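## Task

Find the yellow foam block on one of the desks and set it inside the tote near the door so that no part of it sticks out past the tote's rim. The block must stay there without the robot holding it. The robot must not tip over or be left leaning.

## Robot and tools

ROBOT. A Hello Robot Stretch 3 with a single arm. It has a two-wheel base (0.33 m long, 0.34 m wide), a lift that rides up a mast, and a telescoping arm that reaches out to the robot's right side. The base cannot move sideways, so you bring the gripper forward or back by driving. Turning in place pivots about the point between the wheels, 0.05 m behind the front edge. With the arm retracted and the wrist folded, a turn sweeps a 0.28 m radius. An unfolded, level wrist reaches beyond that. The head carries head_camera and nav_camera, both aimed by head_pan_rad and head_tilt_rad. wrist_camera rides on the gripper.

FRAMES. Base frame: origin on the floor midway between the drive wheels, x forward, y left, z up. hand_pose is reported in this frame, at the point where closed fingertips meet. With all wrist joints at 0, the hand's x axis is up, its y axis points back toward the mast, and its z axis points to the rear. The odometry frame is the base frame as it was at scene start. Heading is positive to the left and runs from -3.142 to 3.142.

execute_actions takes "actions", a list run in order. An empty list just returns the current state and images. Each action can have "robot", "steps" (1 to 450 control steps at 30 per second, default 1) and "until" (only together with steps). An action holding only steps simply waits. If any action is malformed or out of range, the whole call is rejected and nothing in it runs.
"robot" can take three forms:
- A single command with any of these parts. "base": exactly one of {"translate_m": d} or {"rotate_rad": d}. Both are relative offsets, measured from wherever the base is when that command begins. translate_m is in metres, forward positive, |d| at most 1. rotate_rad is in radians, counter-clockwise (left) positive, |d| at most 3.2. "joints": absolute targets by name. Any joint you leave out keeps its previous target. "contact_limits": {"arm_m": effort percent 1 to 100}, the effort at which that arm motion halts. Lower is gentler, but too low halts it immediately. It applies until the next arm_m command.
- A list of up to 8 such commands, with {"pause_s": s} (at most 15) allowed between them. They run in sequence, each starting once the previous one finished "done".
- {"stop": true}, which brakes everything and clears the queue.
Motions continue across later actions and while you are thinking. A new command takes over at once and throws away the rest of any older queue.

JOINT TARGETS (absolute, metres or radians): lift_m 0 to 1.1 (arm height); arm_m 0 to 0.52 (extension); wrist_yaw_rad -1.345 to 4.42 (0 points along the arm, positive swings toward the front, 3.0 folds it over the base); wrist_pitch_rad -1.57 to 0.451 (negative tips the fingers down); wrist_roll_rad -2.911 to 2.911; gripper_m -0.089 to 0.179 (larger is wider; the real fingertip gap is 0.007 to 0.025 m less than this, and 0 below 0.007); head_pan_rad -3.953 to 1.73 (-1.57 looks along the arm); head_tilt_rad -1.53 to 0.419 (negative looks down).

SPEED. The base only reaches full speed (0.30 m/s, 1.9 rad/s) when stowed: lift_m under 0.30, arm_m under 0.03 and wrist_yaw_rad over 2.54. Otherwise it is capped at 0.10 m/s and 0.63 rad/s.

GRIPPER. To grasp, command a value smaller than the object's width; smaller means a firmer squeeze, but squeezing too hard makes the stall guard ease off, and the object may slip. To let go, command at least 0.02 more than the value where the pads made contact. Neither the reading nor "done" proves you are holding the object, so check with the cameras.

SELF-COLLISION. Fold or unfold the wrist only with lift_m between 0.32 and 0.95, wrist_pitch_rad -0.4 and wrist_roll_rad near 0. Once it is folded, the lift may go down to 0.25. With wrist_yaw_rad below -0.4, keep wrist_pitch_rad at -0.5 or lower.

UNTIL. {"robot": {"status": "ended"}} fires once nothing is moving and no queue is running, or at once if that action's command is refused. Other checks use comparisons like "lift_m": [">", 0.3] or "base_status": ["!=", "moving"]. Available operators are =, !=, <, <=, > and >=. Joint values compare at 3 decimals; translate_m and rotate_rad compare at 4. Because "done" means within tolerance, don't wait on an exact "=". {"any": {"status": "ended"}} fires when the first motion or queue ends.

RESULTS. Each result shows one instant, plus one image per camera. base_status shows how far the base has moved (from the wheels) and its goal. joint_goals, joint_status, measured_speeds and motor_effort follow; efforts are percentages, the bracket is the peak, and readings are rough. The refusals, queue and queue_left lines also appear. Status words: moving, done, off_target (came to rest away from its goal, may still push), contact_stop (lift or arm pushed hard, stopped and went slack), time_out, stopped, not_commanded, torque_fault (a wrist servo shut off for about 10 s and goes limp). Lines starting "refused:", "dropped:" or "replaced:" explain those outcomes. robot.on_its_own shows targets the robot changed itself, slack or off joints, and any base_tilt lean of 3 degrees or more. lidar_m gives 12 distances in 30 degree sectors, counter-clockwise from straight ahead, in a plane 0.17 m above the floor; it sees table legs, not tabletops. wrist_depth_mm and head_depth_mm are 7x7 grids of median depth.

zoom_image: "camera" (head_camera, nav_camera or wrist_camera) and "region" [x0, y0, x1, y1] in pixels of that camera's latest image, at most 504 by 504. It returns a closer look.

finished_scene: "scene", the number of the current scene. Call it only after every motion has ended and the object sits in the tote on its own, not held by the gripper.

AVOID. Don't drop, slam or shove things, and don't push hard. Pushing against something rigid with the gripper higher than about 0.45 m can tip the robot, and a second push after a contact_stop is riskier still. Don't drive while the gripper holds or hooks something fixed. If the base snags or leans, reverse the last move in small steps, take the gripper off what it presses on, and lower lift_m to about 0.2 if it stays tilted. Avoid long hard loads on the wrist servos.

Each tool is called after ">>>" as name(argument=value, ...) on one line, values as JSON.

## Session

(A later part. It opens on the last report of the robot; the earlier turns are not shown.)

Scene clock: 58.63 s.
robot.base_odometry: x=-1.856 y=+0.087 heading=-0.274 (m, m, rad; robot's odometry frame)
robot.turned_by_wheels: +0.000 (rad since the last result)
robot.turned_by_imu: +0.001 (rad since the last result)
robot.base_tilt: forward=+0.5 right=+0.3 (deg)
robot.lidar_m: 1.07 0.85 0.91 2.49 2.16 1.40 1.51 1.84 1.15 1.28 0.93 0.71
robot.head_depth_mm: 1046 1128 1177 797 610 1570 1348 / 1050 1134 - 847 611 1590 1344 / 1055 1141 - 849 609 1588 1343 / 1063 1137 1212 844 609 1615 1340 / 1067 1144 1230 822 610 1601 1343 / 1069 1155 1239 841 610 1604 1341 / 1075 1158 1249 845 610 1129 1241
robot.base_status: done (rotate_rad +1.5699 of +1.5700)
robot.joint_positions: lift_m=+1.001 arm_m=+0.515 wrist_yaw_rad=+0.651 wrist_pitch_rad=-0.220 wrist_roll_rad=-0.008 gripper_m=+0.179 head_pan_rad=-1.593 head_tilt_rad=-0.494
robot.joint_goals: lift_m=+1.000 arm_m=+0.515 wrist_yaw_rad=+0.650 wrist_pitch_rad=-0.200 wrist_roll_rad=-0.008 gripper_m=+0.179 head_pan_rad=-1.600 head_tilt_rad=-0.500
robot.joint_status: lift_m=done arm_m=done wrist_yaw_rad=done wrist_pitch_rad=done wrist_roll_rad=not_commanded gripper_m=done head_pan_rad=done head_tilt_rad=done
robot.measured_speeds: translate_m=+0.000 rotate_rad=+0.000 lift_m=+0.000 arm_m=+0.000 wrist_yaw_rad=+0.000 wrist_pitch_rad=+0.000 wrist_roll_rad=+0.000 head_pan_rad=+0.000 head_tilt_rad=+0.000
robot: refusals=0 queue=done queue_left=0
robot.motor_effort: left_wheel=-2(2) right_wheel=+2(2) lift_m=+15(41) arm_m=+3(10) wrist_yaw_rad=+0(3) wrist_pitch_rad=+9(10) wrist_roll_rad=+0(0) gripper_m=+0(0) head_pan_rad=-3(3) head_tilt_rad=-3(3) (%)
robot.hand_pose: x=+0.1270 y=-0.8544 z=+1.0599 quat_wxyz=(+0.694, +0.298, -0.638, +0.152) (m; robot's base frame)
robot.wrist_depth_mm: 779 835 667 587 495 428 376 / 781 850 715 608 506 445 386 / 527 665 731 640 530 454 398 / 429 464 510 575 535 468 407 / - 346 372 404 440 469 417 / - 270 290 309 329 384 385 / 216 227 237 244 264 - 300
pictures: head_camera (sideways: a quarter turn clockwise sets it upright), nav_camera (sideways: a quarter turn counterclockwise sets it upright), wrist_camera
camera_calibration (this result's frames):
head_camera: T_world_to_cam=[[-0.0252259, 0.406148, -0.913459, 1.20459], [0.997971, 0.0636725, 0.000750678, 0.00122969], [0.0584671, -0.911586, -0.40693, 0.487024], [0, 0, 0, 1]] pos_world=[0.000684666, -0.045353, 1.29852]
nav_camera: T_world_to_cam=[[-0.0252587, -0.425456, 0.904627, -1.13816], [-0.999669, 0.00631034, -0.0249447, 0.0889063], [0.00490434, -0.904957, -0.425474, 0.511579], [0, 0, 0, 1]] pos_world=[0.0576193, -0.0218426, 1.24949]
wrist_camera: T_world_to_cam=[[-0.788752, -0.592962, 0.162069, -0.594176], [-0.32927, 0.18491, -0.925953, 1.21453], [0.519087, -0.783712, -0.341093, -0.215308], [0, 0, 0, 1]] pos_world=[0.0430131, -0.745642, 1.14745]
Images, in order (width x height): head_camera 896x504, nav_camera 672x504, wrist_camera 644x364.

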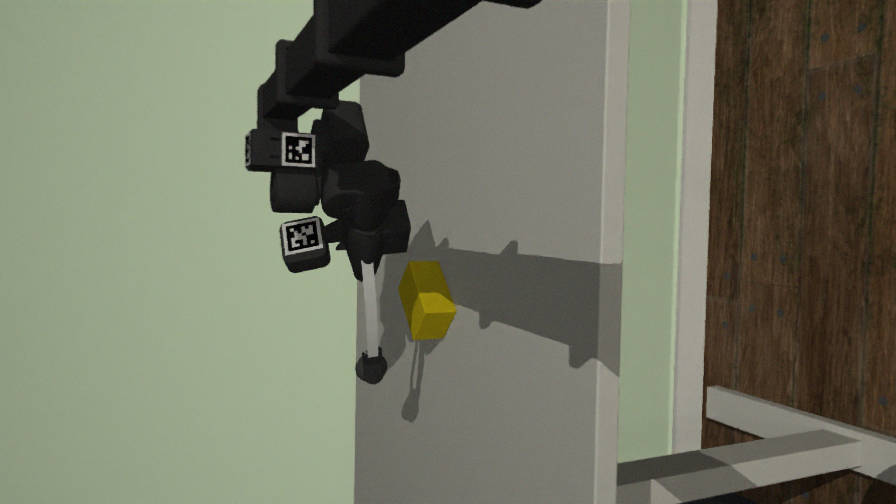

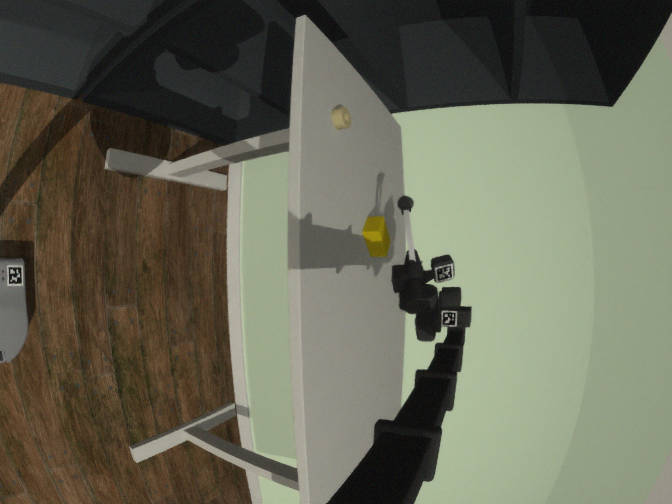

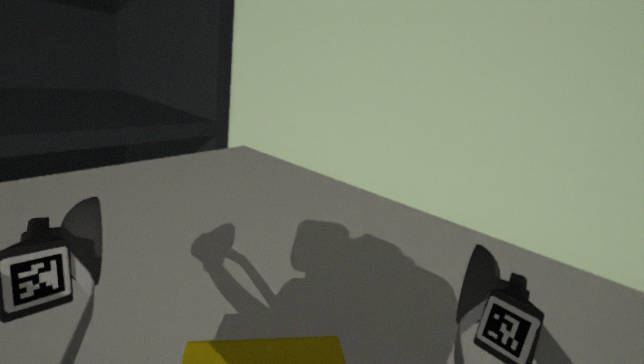

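>>> execute_actions(actions=[{"robot":[{"joints":{"arm_m":0.505,"lift_m":0.945}}],"steps":450,"until":{"robot":{"status":"ended"}}}])

Scene clock: 60.07 s.
robot.base_odometry: x=-1.856 y=+0.087 heading=-0.274 (m, m, rad; robot's odometry frame)
robot.turned_by_wheels: +0.000 (rad since the last result)
robot.turned_by_imu: +0.000 (rad since the last result)
robot.base_tilt: forward=+0.7 right=+0.2 (deg)
robot.lidar_m: 1.08 0.85 0.91 2.50 2.16 1.40 1.51 1.85 1.15 1.28 0.93 0.71
robot.head_depth_mm: 1054 1127 1204 - 586 1583 1338 / 1057 1135 1197 794 612 1582 1332 / 1050 1133 1205 751 611 1595 1349 / 1063 1139 1215 792 610 1611 1340 / 1068 1148 1231 801 609 1589 1354 / 1073 1148 1229 842 610 1600 1343 / 1074 1163 1238 844 609 1144 1246
robot.base_status: done (rotate_rad +1.5699 of +1.5700)
robot.joint_positions: lift_m=+0.946 arm_m=+0.505 wrist_yaw_rad=+0.651 wrist_pitch_rad=-0.220 wrist_roll_rad=-0.008 gripper_m=+0.179 head_pan_rad=-1.593 head_tilt_rad=-0.494
robot.joint_goals: lift_m=+0.945 arm_m=+0.505 wrist_yaw_rad=+0.650 wrist_pitch_rad=-0.200 wrist_roll_rad=-0.008 gripper_m=+0.179 head_pan_rad=-1.600 head_tilt_rad=-0.500
robot.joint_status: lift_m=done arm_m=done wrist_yaw_rad=done wrist_pitch_rad=done wrist_roll_rad=not_commanded gripper_m=done head_pan_rad=done head_tilt_rad=done
robot.measured_speeds: translate_m=+0.000 rotate_rad=+0.000 lift_m=+0.000 arm_m=+0.000 wrist_yaw_rad=+0.000 wrist_pitch_rad=+0.000 wrist_roll_rad=+0.000 head_pan_rad=+0.000 head_tilt_rad=+0.000
robot: refusals=0 queue=done queue_left=0
robot.motor_effort: left_wheel=-2(2) right_wheel=+2(2) lift_m=+15(14) arm_m=-5(3) wrist_yaw_rad=-1(1) wrist_pitch_rad=+9(9) wrist_roll_rad=+0(0) gripper_m=+0(0) head_pan_rad=-3(3) head_tilt_rad=-4(3) (%)
robot.hand_pose: x=+0.1270 y=-0.8450 z=+1.0049 quat_wxyz=(+0.694, +0.298, -0.638, +0.152) (m; robot's base frame)
robot.wrist_depth_mm: 786 841 687 589 508 440 386 / 650 786 721 616 525 445 394 / 487 549 618 620 534 458 405 / 320 343 379 426 481 466 418 / - 252 270 292 319 357 392 / - 198 149 156 240 280 279 / 158 164 122 130 185 - 219
pictures: head_camera (sideways: a quarter turn clockwise sets it upright), nav_camera (sideways: a quarter turn counterclockwise sets it upright), wrist_camera
camera_calibration (this result's frames):
head_camera: T_world_to_cam=[[-0.0252259, 0.406148, -0.913459, 1.20458], [0.997971, 0.0636724, 0.000750683, 0.00122968], [0.058467, -0.911586, -0.40693, 0.487024], [0, 0, 0, 1]] pos_world=[0.00068466, -0.045353, 1.29852]
nav_camera: T_world_to_cam=[[-0.0252588, -0.425456, 0.904627, -1.13816], [-0.999669, 0.00631046, -0.0249447, 0.0889063], [0.00490424, -0.904957, -0.425474, 0.511579], [0, 0, 0, 1]] pos_world=[0.0576193, -0.0218426, 1.24949]
wrist_camera: T_world_to_cam=[[-0.788752, -0.592962, 0.162069, -0.579713], [-0.32927, 0.18491, -0.925953, 1.16187], [0.519087, -0.783712, -0.341093, -0.226729], [0, 0, 0, 1]] pos_world=[0.0430131, -0.73628, 1.09246]
Images, in order (width x height): head_camera 896x504, nav_camera 672x504, wrist_camera 644x364.

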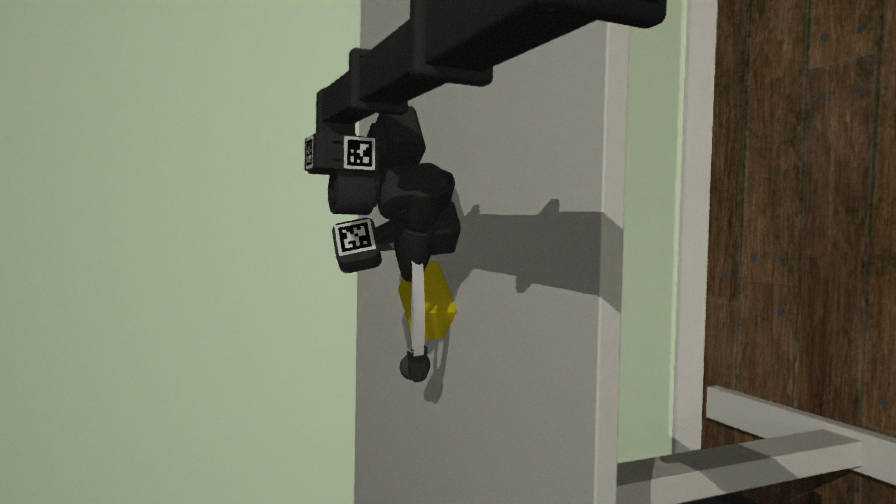

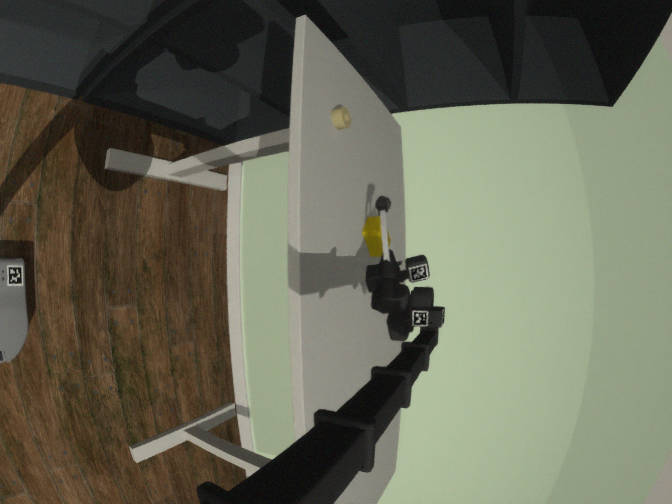

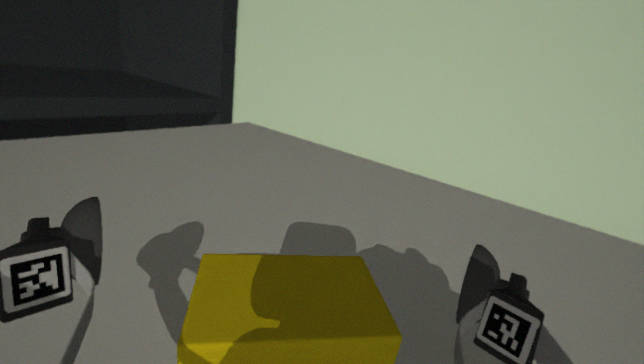

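>>> execute_actions(actions=[{"robot":[{"joints":{"wrist_pitch_rad":-0.36}}],"steps":450,"until":{"robot":{"status":"ended"}}}])

Scene clock: 61.07 s.
robot.base_odometry: x=-1.856 y=+0.087 heading=-0.274 (m, m, rad; robot's odometry frame)
robot.turned_by_wheels: +0.000 (rad since the last result)
robot.turned_by_imu: +0.000 (rad since the last result)
robot.base_tilt: forward=+0.7 right=+0.4 (deg)
robot.lidar_m: 1.07 0.85 0.91 2.50 2.17 1.39 1.51 1.85 1.15 1.28 0.93 0.71
robot.head_depth_mm: 1050 1124 1206 - 584 1579 1351 / 1057 1135 1199 795 612 1576 1345 / 1059 1134 1201 749 612 1600 1349 / 1062 1142 1223 797 612 1611 1339 / 1065 1146 1227 817 609 1605 1341 / 1065 1155 1243 846 609 1610 1344 / 1077 1151 1244 845 609 1130 1231
robot.base_status: done (rotate_rad +1.5699 of +1.5700)
robot.joint_positions: lift_m=+0.946 arm_m=+0.505 wrist_yaw_rad=+0.651 wrist_pitch_rad=-0.372 wrist_roll_rad=-0.008 gripper_m=+0.179 head_pan_rad=-1.593 head_tilt_rad=-0.494
robot.joint_goals: lift_m=+0.945 arm_m=+0.505 wrist_yaw_rad=+0.650 wrist_pitch_rad=-0.360 wrist_roll_rad=-0.008 gripper_m=+0.179 head_pan_rad=-1.600 head_tilt_rad=-0.500
robot.joint_status: lift_m=done arm_m=done wrist_yaw_rad=done wrist_pitch_rad=done wrist_roll_rad=not_commanded gripper_m=done head_pan_rad=done head_tilt_rad=done
robot.measured_speeds: translate_m=+0.000 rotate_rad=+0.000 lift_m=+0.000 arm_m=+0.000 wrist_yaw_rad=+0.000 wrist_pitch_rad=+0.000 wrist_roll_rad=+0.000 head_pan_rad=+0.000 head_tilt_rad=+0.000
robot: refusals=0 queue=done queue_left=0
robot.motor_effort: left_wheel=-1(2) right_wheel=+2(2) lift_m=+15(16) arm_m=-5(5) wrist_yaw_rad=-1(1) wrist_pitch_rad=+6(10) wrist_roll_rad=+0(0) gripper_m=+1(0) head_pan_rad=-3(3) head_tilt_rad=-3(4) (%)
robot.hand_pose: x=+0.1179 y=-0.8332 z=+0.9686 quat_wxyz=(+0.703, +0.346, -0.613, +0.099) (m; robot's base frame)
robot.wrist_depth_mm: 494 635 678 585 499 429 378 / 402 456 535 588 523 451 395 / 280 304 336 381 437 452 410 / 215 231 227 268 294 326 365 / - 184 130 136 215 241 263 / - 151 124 132 171 202 204 / 127 131 134 141 149 - 168
pictures: head_camera (sideways: a quarter turn clockwise sets it upright), nav_camera (sideways: a quarter turn counterclockwise sets it upright), wrist_camera
camera_calibration (this result's frames):
head_camera: T_world_to_cam=[[-0.025226, 0.406148, -0.913459, 1.20458], [0.997971, 0.0636727, 0.000750683, 0.00122968], [0.0584673, -0.911586, -0.40693, 0.487024], [0, 0, 0, 1]] pos_world=[0.000684671, -0.045353, 1.29852]
nav_camera: T_world_to_cam=[[-0.0252587, -0.425456, 0.904627, -1.13816], [-0.999669, 0.00631022, -0.0249447, 0.0889063], [0.00490445, -0.904957, -0.425474, 0.511579], [0, 0, 0, 1]] pos_world=[0.0576193, -0.0218426, 1.24949]
wrist_camera: T_world_to_cam=[[-0.773819, -0.612547, 0.161212, -0.5912], [-0.412256, 0.293831, -0.862385, 1.162], [0.480883, -0.733791, -0.479899, -0.0445766], [0, 0, 0, 1]] pos_world=[0.0429963, -0.73628, 1.07601]
Images, in order (width x height): head_camera 896x504, nav_camera 672x504, wrist_camera 644x364.

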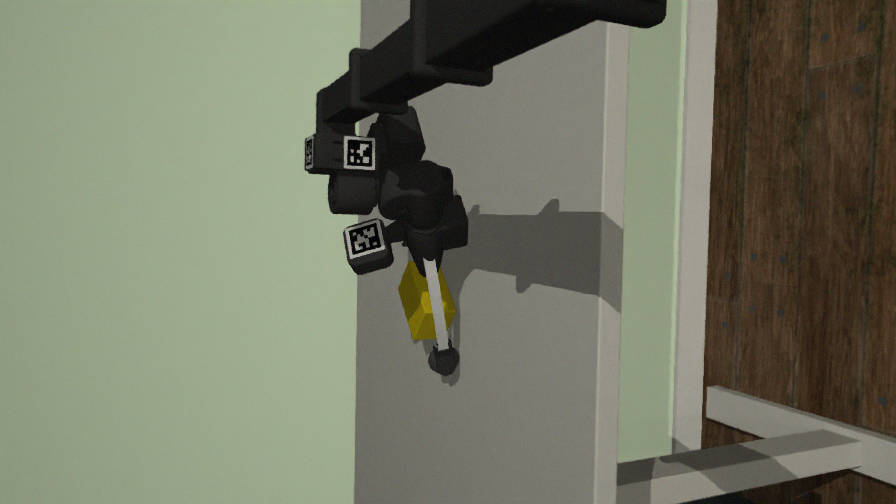

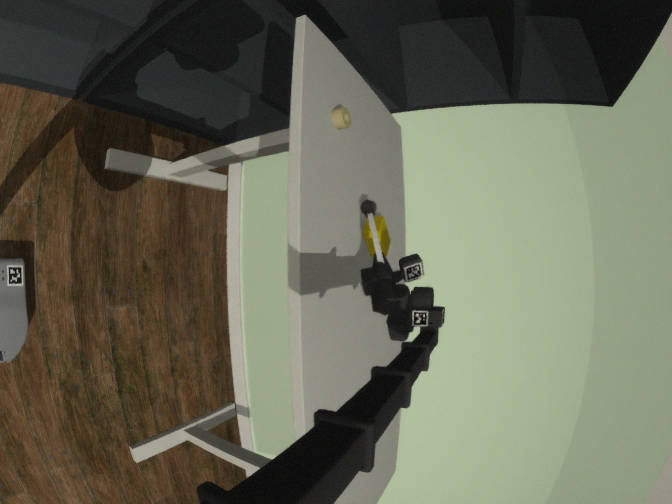

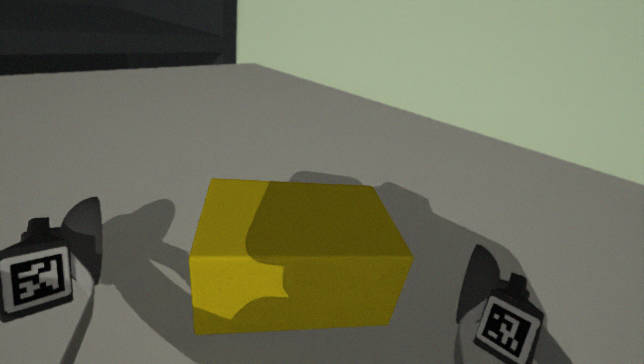

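>>> execute_actions(actions=[{"robot":[{"joints":{"gripper_m":0.06}},{"joints":{"lift_m":1.0}},{"joints":{"arm_m":0.0}}],"steps":450,"until":{"robot":{"arm_m":["<",0.4]}}}])

Scene clock: 65.27 s.
robot.base_odometry: x=-1.856 y=+0.087 heading=-0.274 (m, m, rad; robot's odometry frame)
robot.turned_by_wheels: +0.000 (rad since the last result)
robot.turned_by_imu: +0.001 (rad since the last result)
robot.base_tilt: forward=+0.6 right=+0.4 (deg)
robot.lidar_m: 1.07 0.85 0.91 2.49 2.16 1.40 1.51 1.85 1.15 1.28 0.93 0.71
robot.head_depth_mm: 1048 1129 1193 771 611 1570 1355 / 1058 1137 - 796 611 1584 1344 / 1059 1136 - 751 611 1598 1339 / 1060 1145 1207 747 610 1599 1339 / 1065 1139 1224 748 609 1604 1341 / 1073 1156 1235 845 608 1609 1347 / 1077 1164 1235 849 611 1133 1238
robot.base_status: done (rotate_rad +1.5699 of +1.5700)
robot.joint_positions: lift_m=+0.999 arm_m=+0.398 wrist_yaw_rad=+0.650 wrist_pitch_rad=-0.376 wrist_roll_rad=-0.008 gripper_m=+0.061 head_pan_rad=-1.593 head_tilt_rad=-0.494
robot.joint_goals: lift_m=+1.000 arm_m=+0.000 wrist_yaw_rad=+0.650 wrist_pitch_rad=-0.360 wrist_roll_rad=-0.008 gripper_m=+0.060 head_pan_rad=-1.600 head_tilt_rad=-0.500
robot.joint_status: lift_m=done arm_m=moving wrist_yaw_rad=done wrist_pitch_rad=done wrist_roll_rad=not_commanded gripper_m=done head_pan_rad=done head_tilt_rad=done
robot.measured_speeds: translate_m=+0.000 rotate_rad=+0.000 lift_m=+0.000 arm_m=-0.140 wrist_yaw_rad=+0.000 wrist_pitch_rad=+0.000 wrist_roll_rad=+0.000 head_pan_rad=+0.000 head_tilt_rad=+0.000
robot: refusals=0 queue=running queue_left=0
robot.motor_effort: left_wheel=-2(2) right_wheel=+2(3) lift_m=+40(40) arm_m=-4(9) wrist_yaw_rad=+0(1) wrist_pitch_rad=+8(8) wrist_roll_rad=+0(0) gripper_m=-15(89) head_pan_rad=-3(3) head_tilt_rad=-4(4) (%)
robot.hand_pose: x=+0.1174 y=-0.7258 z=+1.0216 quat_wxyz=(+0.703, +0.347, -0.613, +0.098) (m; robot's base frame)
robot.wrist_depth_mm: 731 867 789 713 602 518 459 / 499 610 753 732 618 536 471 / 388 423 467 529 606 556 490 / 299 319 168 378 409 460 479 / 244 260 128 138 314 337 364 / 208 - 125 132 138 267 286 / 174 182 181 190 203 224 233
pictures: head_camera (sideways: a quarter turn clockwise sets it upright), nav_camera (sideways: a quarter turn counterclockwise sets it upright), wrist_camera
camera_calibration (this result's frames):
head_camera: T_world_to_cam=[[-0.025226, 0.406148, -0.913459, 1.20458], [0.997971, 0.0636727, 0.000750694, 0.00122967], [0.0584673, -0.911586, -0.40693, 0.487025], [0, 0, 0, 1]] pos_world=[0.000684671, -0.045353, 1.29852]
nav_camera: T_world_to_cam=[[-0.0252587, -0.425456, 0.904627, -1.13816], [-0.999669, 0.00631023, -0.0249447, 0.0889063], [0.00490445, -0.904957, -0.425474, 0.511579], [0, 0, 0, 1]] pos_world=[0.0576193, -0.0218426, 1.24949]
wrist_camera: T_world_to_cam=[[-0.77421, -0.612072, 0.161142, -0.533862], [-0.413882, 0.296964, -0.860531, 1.17649], [0.478853, -0.732926, -0.483238, 0.0641893], [0, 0, 0, 1]] pos_world=[0.0428693, -0.629092, 1.12945]
Images, in order (width x height): head_camera 896x504, nav_camera 672x504, wrist_camera 644x364.

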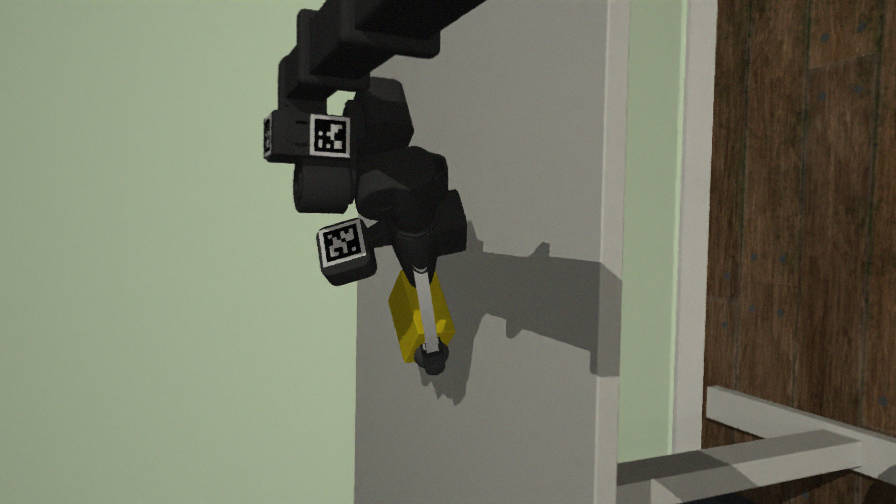

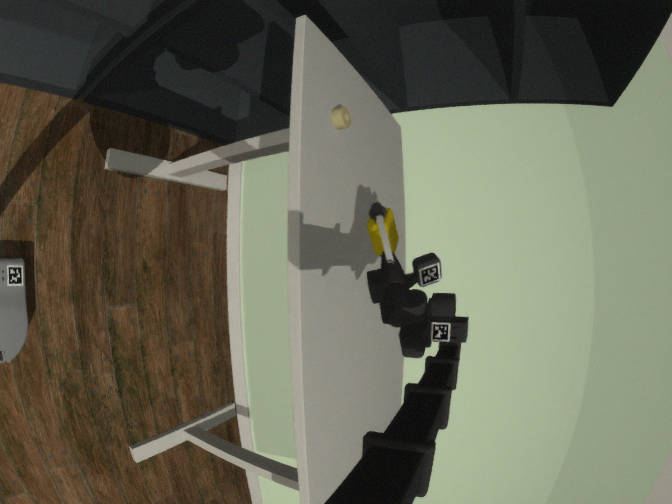

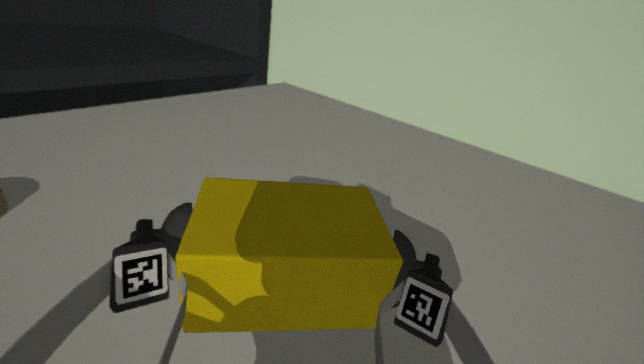

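>>> execute_actions(actions=[{"steps":450,"until":{"robot":{"status":"ended"}}},{"robot":{"joints":{"lift_m":0.28,"wrist_pitch_rad":-0.4},"base":{"rotate_rad":1.57}},"steps":450,"until":{"robot":{"lift_m":["<",0.9]}}},{"robot":{"joints":{"wrist_yaw_rad":2.65}},"steps":450,"until":{"robot":{"status":"ended"}}},{"robot":[{"base":{"translate_m":1.0}},{"base":{"translate_m":1.0}},{"base":{"rotate_rad":-1.56}}],"steps":450,"until":{"robot":{"status":"ended"}}}])

Scene clock: 88.43 s.
robot.base_odometry: x=-1.314 y=+2.012 heading=-0.264 (m, m, rad; robot's odometry frame)
robot.turned_by_wheels: +0.010 (rad since the last result)
robot.turned_by_imu: +0.029 (rad since the last result)
robot.base_tilt: forward=+0.5 right=+0.1 (deg)
robot.lidar_m: 1.67 0.68 0.50 0.48 0.50 0.69 1.51 1.52 1.94 2.40 1.51 0.80
robot.head_depth_mm: 2751 2937 3123 2996 2162 1659 1344 / 2779 2937 3211 3167 2193 1665 1345 / 2786 2939 3266 3154 2171 1653 1343 / 2781 2979 3269 3103 2195 1651 1340 / 2794 3000 3194 3014 2157 1664 1346 / 2078 2168 2327 2511 2128 1650 1346 / 1936 2121 1776 1559 1694 1623 1345
robot.base_status: done (rotate_rad -1.5599 of -1.5600)
robot.joint_positions: lift_m=+0.281 arm_m=+0.000 wrist_yaw_rad=+2.647 wrist_pitch_rad=-0.417 wrist_roll_rad=-0.008 gripper_m=+0.061 head_pan_rad=-1.593 head_tilt_rad=-0.494
robot.joint_goals: lift_m=+0.280 arm_m=+0.000 wrist_yaw_rad=+2.650 wrist_pitch_rad=-0.400 wrist_roll_rad=-0.008 gripper_m=+0.060 head_pan_rad=-1.600 head_tilt_rad=-0.500
robot.joint_status: lift_m=done arm_m=done wrist_yaw_rad=done wrist_pitch_rad=done wrist_roll_rad=not_commanded gripper_m=done head_pan_rad=done head_tilt_rad=done
robot.measured_speeds: translate_m=+0.000 rotate_rad=+0.000 lift_m=+0.000 arm_m=+0.000 wrist_yaw_rad=+0.000 wrist_pitch_rad=+0.000 wrist_roll_rad=+0.000 head_pan_rad=+0.000 head_tilt_rad=+0.000
robot: refusals=0 queue=done queue_left=0
robot.motor_effort: left_wheel=+2(12) right_wheel=-2(9) lift_m=+15(40) arm_m=-5(7) wrist_yaw_rad=+3(4) wrist_pitch_rad=+8(7) wrist_roll_rad=+0(0) gripper_m=-14(15) head_pan_rad=-3(3) head_tilt_rad=-3(4) (%)
robot.hand_pose: x=+0.0853 y=+0.0524 z=+0.2935 quat_wxyz=(+0.311, +0.704, -0.026, +0.638) (m; robot's base frame)
robot.wrist_depth_mm: 382 423 472 529 624 733 898 / 408 453 512 585 686 817 - / 435 494 554 653 770 952 - / 467 524 168 658 815 914 - / 489 536 129 138 655 717 769 / 451 - 125 132 138 566 604 / - - 393 410 439 485 499
pictures: head_camera (sideways: a quarter turn clockwise sets it upright), nav_camera (sideways: a quarter turn counterclockwise sets it upright), wrist_camera
camera_calibration (this result's frames):
head_camera: T_world_to_cam=[[-0.0251742, 0.406284, -0.9134, 1.20451], [0.997978, 0.0635527, 0.000763208, 0.00121333], [0.0583592, -0.911534, -0.407062, 0.487198], [0, 0, 0, 1]] pos_world=[0.000679238, -0.0453518, 1.29852]
nav_camera: T_world_to_cam=[[-0.0253127, -0.425584, 0.904565, -1.13808], [-0.999668, 0.00643386, -0.024947, 0.0889093], [0.00479721, -0.904896, -0.425606, 0.511751], [0, 0, 0, 1]] pos_world=[0.0576168, -0.0218412, 1.24949]
wrist_camera: T_world_to_cam=[[0.880559, -0.446016, 0.160267, -0.114681], [-0.115499, -0.529916, -0.840148, 0.317481], [0.459648, 0.721289, -0.518137, 0.233794], [0, 0, 0, 1]] pos_world=[0.030189, -0.0515441, 0.406248]
Images, in order (width x height): head_camera 896x504, nav_camera 672x504, wrist_camera 644x364.

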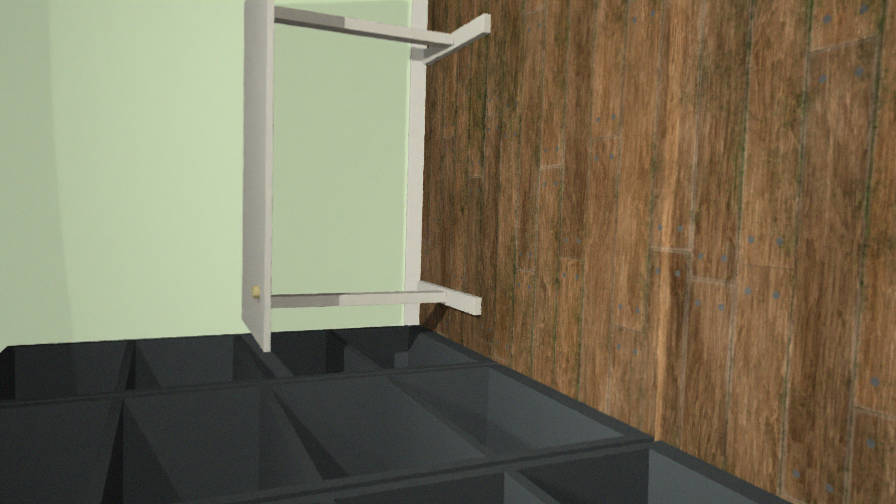

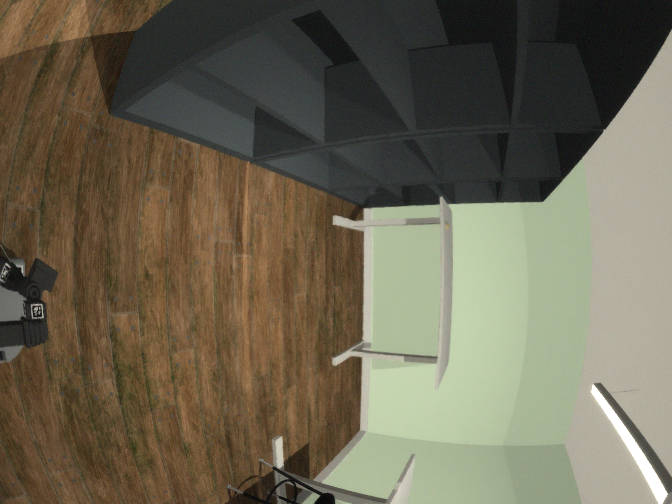

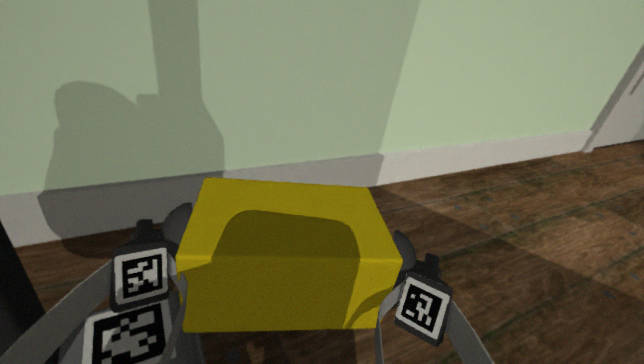

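>>> execute_actions(actions=[{"robot":[{"base":{"translate_m":1.0},"joints":{"head_tilt_rad":-1.0}},{"base":{"translate_m":0.7}},{"base":{"rotate_rad":1.55}},{"joints":{"lift_m":0.36}}],"steps":450,"until":{"robot":{"status":"ended"}}}])

Scene clock: 101.50 s.
robot.base_odometry: x=+0.328 y=+1.569 heading=+1.286 (m, m, rad; robot's odometry frame)
robot.turned_by_wheels: +1.550 (rad since the last result)
robot.turned_by_imu: +1.554 (rad since the last result)
robot.base_tilt: forward=+0.5 right=+0.1 (deg)
robot.lidar_m: 0.43 0.47 0.65 1.75 0.80 0.87 2.39 1.61 1.17 1.13 0.62 0.45
robot.head_depth_mm: 982 1146 1381 1560 1373 1219 1090 / 984 1150 1397 1578 1324 1191 - / 991 1155 1397 1584 1354 1218 - / 991 1164 1400 1600 1387 1241 1106 / 998 1171 1416 1620 1396 1234 1097 / 1004 1175 1380 1556 1376 1233 1097 / 1004 1120 1126 1095 1105 1121 1071
robot.base_status: done (rotate_rad +1.5499 of +1.5500)
robot.joint_positions: lift_m=+0.359 arm_m=+0.000 wrist_yaw_rad=+2.647 wrist_pitch_rad=-0.417 wrist_roll_rad=-0.008 gripper_m=+0.061 head_pan_rad=-1.594 head_tilt_rad=-0.988
robot.joint_goals: lift_m=+0.360 arm_m=+0.000 wrist_yaw_rad=+2.650 wrist_pitch_rad=-0.400 wrist_roll_rad=-0.008 gripper_m=+0.060 head_pan_rad=-1.600 head_tilt_rad=-1.000
robot.joint_status: lift_m=done arm_m=done wrist_yaw_rad=done wrist_pitch_rad=done wrist_roll_rad=not_commanded gripper_m=done head_pan_rad=done head_tilt_rad=done
robot.measured_speeds: translate_m=+0.000 rotate_rad=+0.000 lift_m=+0.000 arm_m=+0.000 wrist_yaw_rad=+0.000 wrist_pitch_rad=+0.000 wrist_roll_rad=+0.000 head_pan_rad=+0.000 head_tilt_rad=+0.000
robot: refusals=0 queue=done queue_left=0
robot.motor_effort: left_wheel=-2(11) right_wheel=+3(11) lift_m=+40(41) arm_m=-5(5) wrist_yaw_rad=+3(3) wrist_pitch_rad=+8(8) wrist_roll_rad=+0(0) gripper_m=-15(15) head_pan_rad=-3(3) head_tilt_rad=-8(46) (%)
robot.hand_pose: x=+0.0852 y=+0.0524 z=+0.3724 quat_wxyz=(+0.312, +0.704, -0.026, +0.638) (m; robot's base frame)
robot.wrist_depth_mm: - - - 750 522 401 322 / - - - 796 536 408 307 / 953 - - 826 556 416 308 / 755 803 169 746 577 427 321 / 611 656 129 138 530 405 331 / 540 - 125 132 139 415 337 / - 477 469 487 515 428 344
pictures: head_camera (sideways: a quarter turn clockwise sets it upright), nav_camera (sideways: a quarter turn counterclockwise sets it upright), wrist_camera
camera_calibration (this result's frames):
head_camera: T_world_to_cam=[[-0.0163212, 0.790561, -0.612166, 0.81178], [0.997754, 0.052659, 0.0414032, -0.0516803], [0.0649678, -0.610115, -0.789645, 0.984845], [0, 0, 0, 1]] pos_world=[0.000830172, -0.0381714, 1.27676]
nav_camera: T_world_to_cam=[[-0.0340204, -0.803224, 0.594705, -0.734135], [-0.999354, 0.0204377, -0.0295648, 0.0949014], [0.0115928, -0.595326, -0.8034, 1.00315], [0, 0, 0, 1]] pos_world=[0.0582352, 0.00558881, 1.24533]
wrist_camera: T_world_to_cam=[[0.880598, -0.44594, 0.160266, -0.127312], [-0.115518, -0.530028, -0.840075, 0.383684], [0.459568, 0.721255, -0.518256, 0.274717], [0, 0, 0, 1]] pos_world=[0.0301821, -0.0515516, 0.485101]
Images, in order (width x height): head_camera 896x504, nav_camera 672x504, wrist_camera 644x364.

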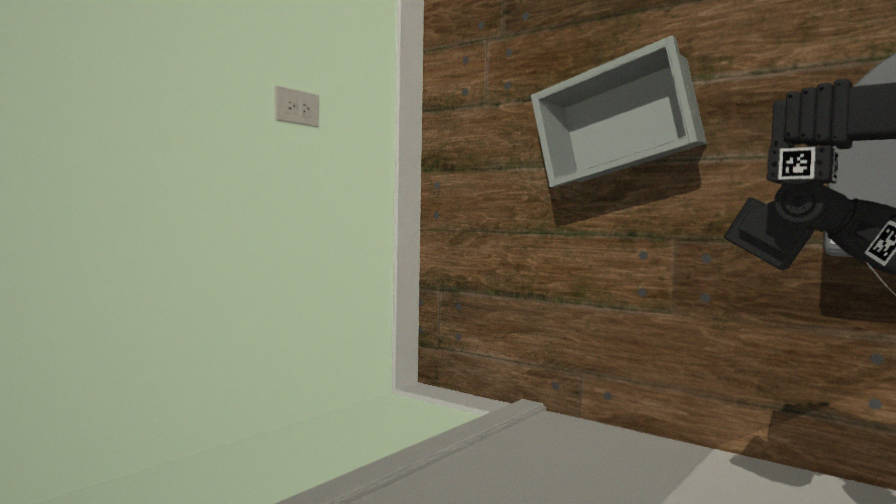

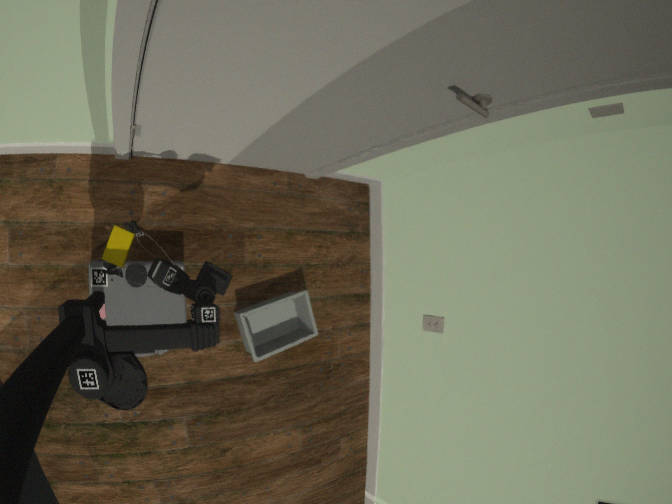

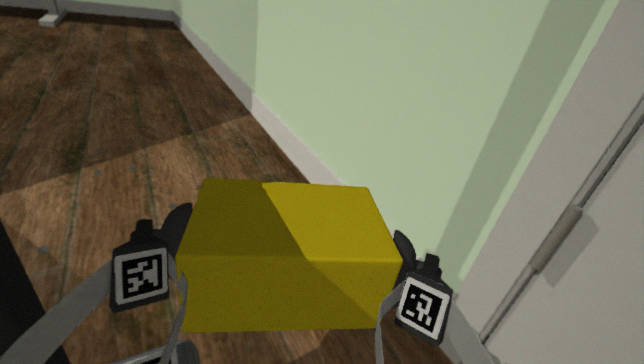

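>>> execute_actions(actions=[{"robot":[{"base":{"translate_m":-0.2},"joints":{"wrist_yaw_rad":1.8,"arm_m":0.38,"lift_m":0.42}},{"joints":{"wrist_pitch_rad":-1.45}}],"steps":450,"until":{"robot":{"status":"ended"}}}])

Scene clock: 107.10 s.
robot.base_odometry: x=+0.271 y=+1.377 heading=+1.286 (m, m, rad; robot's odometry frame)
robot.turned_by_wheels: +0.000 (rad since the last result)
robot.turned_by_imu: +0.000 (rad since the last result)
robot.base_tilt: forward=+0.6 right=+0.2 (deg)
robot.lidar_m: 0.63 0.68 0.93 2.51 0.77 0.87 2.37 1.61 1.17 1.13 0.91 0.66
robot.head_depth_mm: 986 1156 1372 1554 1367 1213 1085 / 984 1150 1393 1596 1369 1223 - / 991 1158 1403 1615 1340 1201 1127 / 996 1167 1398 1593 1347 1208 1116 / 995 1170 1419 1612 1399 1232 1097 / 1002 1179 1422 1617 1394 1232 1101 / 1013 1180 1437 1563 1402 1235 1101
robot.base_status: done (translate_m -0.2000 of -0.2000)
robot.joint_positions: lift_m=+0.419 arm_m=+0.380 wrist_yaw_rad=+1.802 wrist_pitch_rad=-1.446 wrist_roll_rad=-0.008 gripper_m=+0.061 head_pan_rad=-1.594 head_tilt_rad=-0.988
robot.joint_goals: lift_m=+0.420 arm_m=+0.380 wrist_yaw_rad=+1.800 wrist_pitch_rad=-1.450 wrist_roll_rad=-0.008 gripper_m=+0.060 head_pan_rad=-1.600 head_tilt_rad=-1.000
robot.joint_status: lift_m=done arm_m=done wrist_yaw_rad=done wrist_pitch_rad=done wrist_roll_rad=not_commanded gripper_m=done head_pan_rad=done head_tilt_rad=done
robot.measured_speeds: translate_m=+0.000 rotate_rad=+0.000 lift_m=+0.000 arm_m=+0.000 wrist_yaw_rad=+0.000 wrist_pitch_rad=+0.000 wrist_roll_rad=+0.000 head_pan_rad=+0.000 head_tilt_rad=+0.000
robot: refusals=0 queue=done queue_left=0
robot.motor_effort: left_wheel=-2(7) right_wheel=+2(1) lift_m=+40(42) arm_m=+4(5) wrist_yaw_rad=-1(3) wrist_pitch_rad=-2(9) wrist_roll_rad=+0(0) gripper_m=-16(13) head_pan_rad=-3(3) head_tilt_rad=-7(8) (%)
robot.hand_pose: x=-0.0136 y=-0.5231 z=+0.3009 quat_wxyz=(+0.696, +0.705, +0.041, +0.128) (m; robot's base frame)
robot.wrist_depth_mm: 429 442 445 453 461 471 483 / 429 436 447 458 462 474 485 / 431 443 358 427 457 472 475 / 432 439 168 447 434 473 484 / 433 437 128 138 376 477 479 / 431 - 125 132 139 475 484 / 437 445 451 457 467 478 485
pictures: head_camera (sideways: a quarter turn clockwise sets it upright), nav_camera (sideways: a quarter turn counterclockwise sets it upright), wrist_camera
camera_calibration (this result's frames):
head_camera: T_world_to_cam=[[-0.0163212, 0.790561, -0.612166, 0.811781], [0.997754, 0.052659, 0.0414032, -0.0516803], [0.0649678, -0.610115, -0.789645, 0.984845], [0, 0, 0, 1]] pos_world=[0.000830172, -0.0381714, 1.27676]
nav_camera: T_world_to_cam=[[-0.0340204, -0.803224, 0.594705, -0.734136], [-0.999354, 0.0204377, -0.0295648, 0.0949014], [0.0115928, -0.595327, -0.8034, 1.00315], [0, 0, 0, 1]] pos_world=[0.0582352, 0.0055888, 1.24533]
wrist_camera: T_world_to_cam=[[0.371524, -0.926382, 0.0615378, -0.513939], [-0.92837, -0.371395, 0.0139511, -0.177823], [0.00993081, -0.062313, -0.998007, 0.42652], [0, 0, 0, 1]] pos_world=[0.0216198, -0.515569, 0.459777]
Images, in order (width x height): head_camera 896x504, nav_camera 672x504, wrist_camera 644x364.

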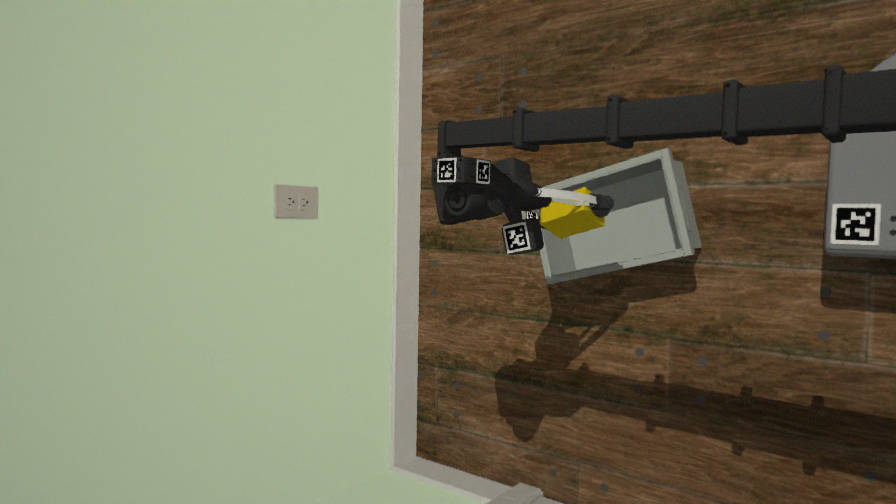

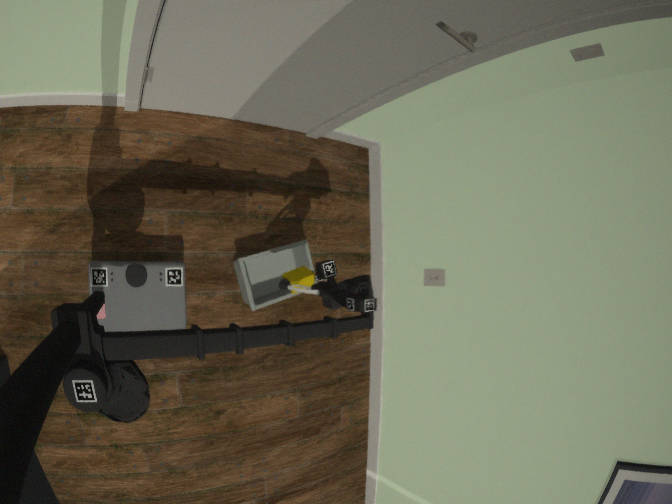

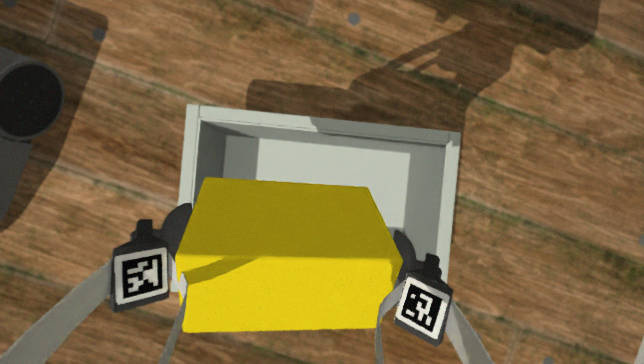

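>>> execute_actions(actions=[{"robot":[{"base":{"translate_m":0.03},"joints":{"arm_m":0.39,"lift_m":0.3}},{"joints":{"lift_m":0.18}}],"steps":450,"until":{"robot":{"status":"ended"}}}])

Scene clock: 111.00 s.
robot.base_odometry: x=+0.280 y=+1.406 heading=+1.286 (m, m, rad; robot's odometry frame)
robot.turned_by_wheels: +0.000 (rad since the last result)
robot.turned_by_imu: +0.001 (rad since the last result)
robot.base_tilt: forward=+0.6 right=+0.2 (deg)
robot.lidar_m: 0.60 0.65 0.88 2.39 0.77 0.87 2.37 1.61 1.17 1.13 0.86 0.63
robot.head_depth_mm: 980 1147 1379 1575 1377 1217 1088 / 983 1146 1387 1578 1390 1211 1110 / 989 1160 1396 1588 1306 1206 1129 / 993 1162 1405 1605 1355 1208 1108 / 997 1174 1420 1614 1391 1226 1097 / 1003 1185 1419 1618 1397 1239 1107 / 1005 1187 1409 1547 1375 1234 1108
robot.base_status: done (translate_m +0.0300 of +0.0300)
robot.joint_positions: lift_m=+0.181 arm_m=+0.390 wrist_yaw_rad=+1.802 wrist_pitch_rad=-1.447 wrist_roll_rad=-0.008 gripper_m=+0.061 head_pan_rad=-1.594 head_tilt_rad=-0.988
robot.joint_goals: lift_m=+0.180 arm_m=+0.390 wrist_yaw_rad=+1.800 wrist_pitch_rad=-1.450 wrist_roll_rad=-0.008 gripper_m=+0.060 head_pan_rad=-1.600 head_tilt_rad=-1.000
robot.joint_status: lift_m=done arm_m=done wrist_yaw_rad=done wrist_pitch_rad=done wrist_roll_rad=not_commanded gripper_m=done head_pan_rad=done head_tilt_rad=done
robot.measured_speeds: translate_m=+0.000 rotate_rad=+0.000 lift_m=+0.000 arm_m=+0.000 wrist_yaw_rad=+0.000 wrist_pitch_rad=+0.000 wrist_roll_rad=+0.000 head_pan_rad=+0.000 head_tilt_rad=+0.000
robot: refusals=0 queue=done queue_left=0
robot.motor_effort: left_wheel=-2(3) right_wheel=+2(6) lift_m=+15(40) arm_m=+3(2) wrist_yaw_rad=-1(1) wrist_pitch_rad=-2(2) wrist_roll_rad=+0(0) gripper_m=-14(15) head_pan_rad=-3(3) head_tilt_rad=-7(7) (%)
robot.hand_pose: x=-0.0137 y=-0.5331 z=+0.0620 quat_wxyz=(+0.696, +0.705, +0.041, +0.127) (m; robot's base frame)
robot.wrist_depth_mm: 209 211 216 220 224 230 235 / 111 99 101 102 105 108 233 / 165 210 187 156 134 117 110 / 173 211 168 217 223 214 148 / 176 211 128 138 224 210 146 / 174 - 125 132 138 205 144 / 190 212 215 219 224 191 142
pictures: head_camera (sideways: a quarter turn clockwise sets it upright), nav_camera (sideways: a quarter turn counterclockwise sets it upright), wrist_camera
camera_calibration (this result's frames):
head_camera: T_world_to_cam=[[-0.0163209, 0.790561, -0.612166, 0.811781], [0.997754, 0.0526587, 0.0414032, -0.0516803], [0.0649676, -0.610115, -0.789645, 0.984845], [0, 0, 0, 1]] pos_world=[0.000830158, -0.0381714, 1.27676]
nav_camera: T_world_to_cam=[[-0.0340207, -0.803224, 0.594705, -0.734136], [-0.999354, 0.020438, -0.0295648, 0.0949014], [0.0115926, -0.595327, -0.8034, 1.00315], [0, 0, 0, 1]] pos_world=[0.0582352, 0.00558878, 1.24533]
wrist_camera: T_world_to_cam=[[0.371555, -0.926374, 0.0614584, -0.508479], [-0.928363, -0.371392, 0.0144758, -0.178372], [0.00941517, -0.0624342, -0.998005, 0.187428], [0, 0, 0, 1]] pos_world=[0.021569, -0.525586, 0.220886]
Images, in order (width x height): head_camera 896x504, nav_camera 672x504, wrist_camera 644x364.

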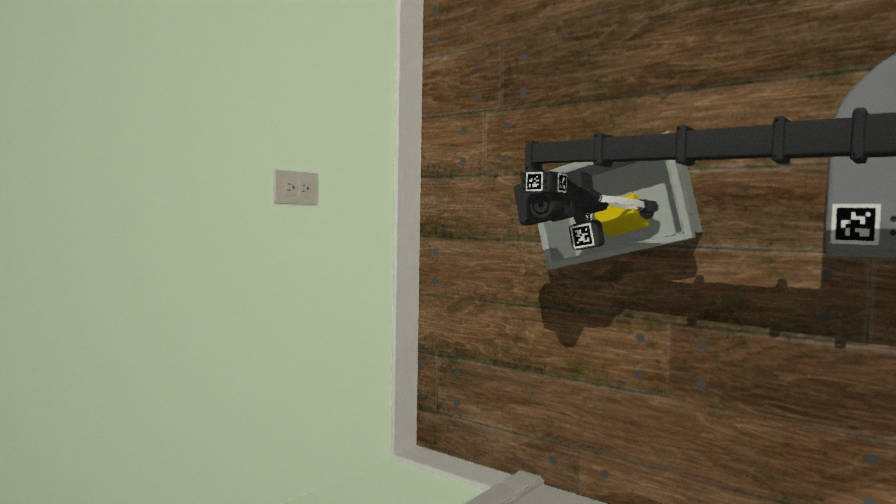

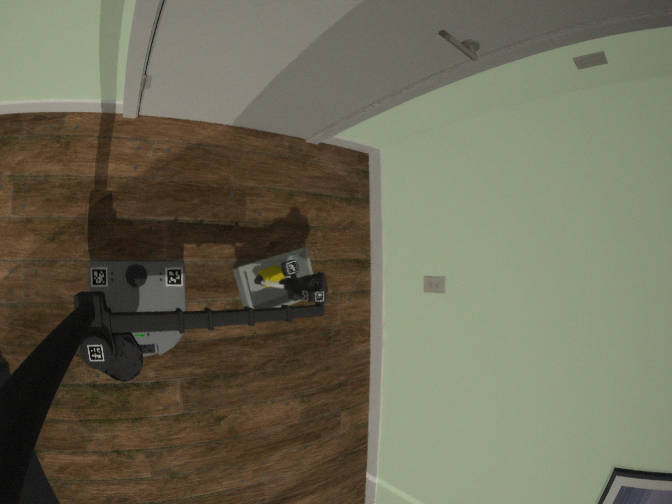

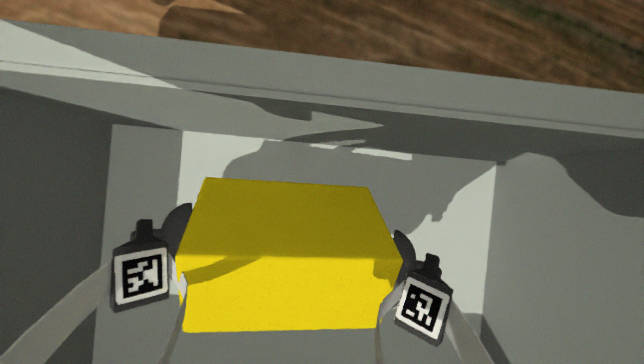

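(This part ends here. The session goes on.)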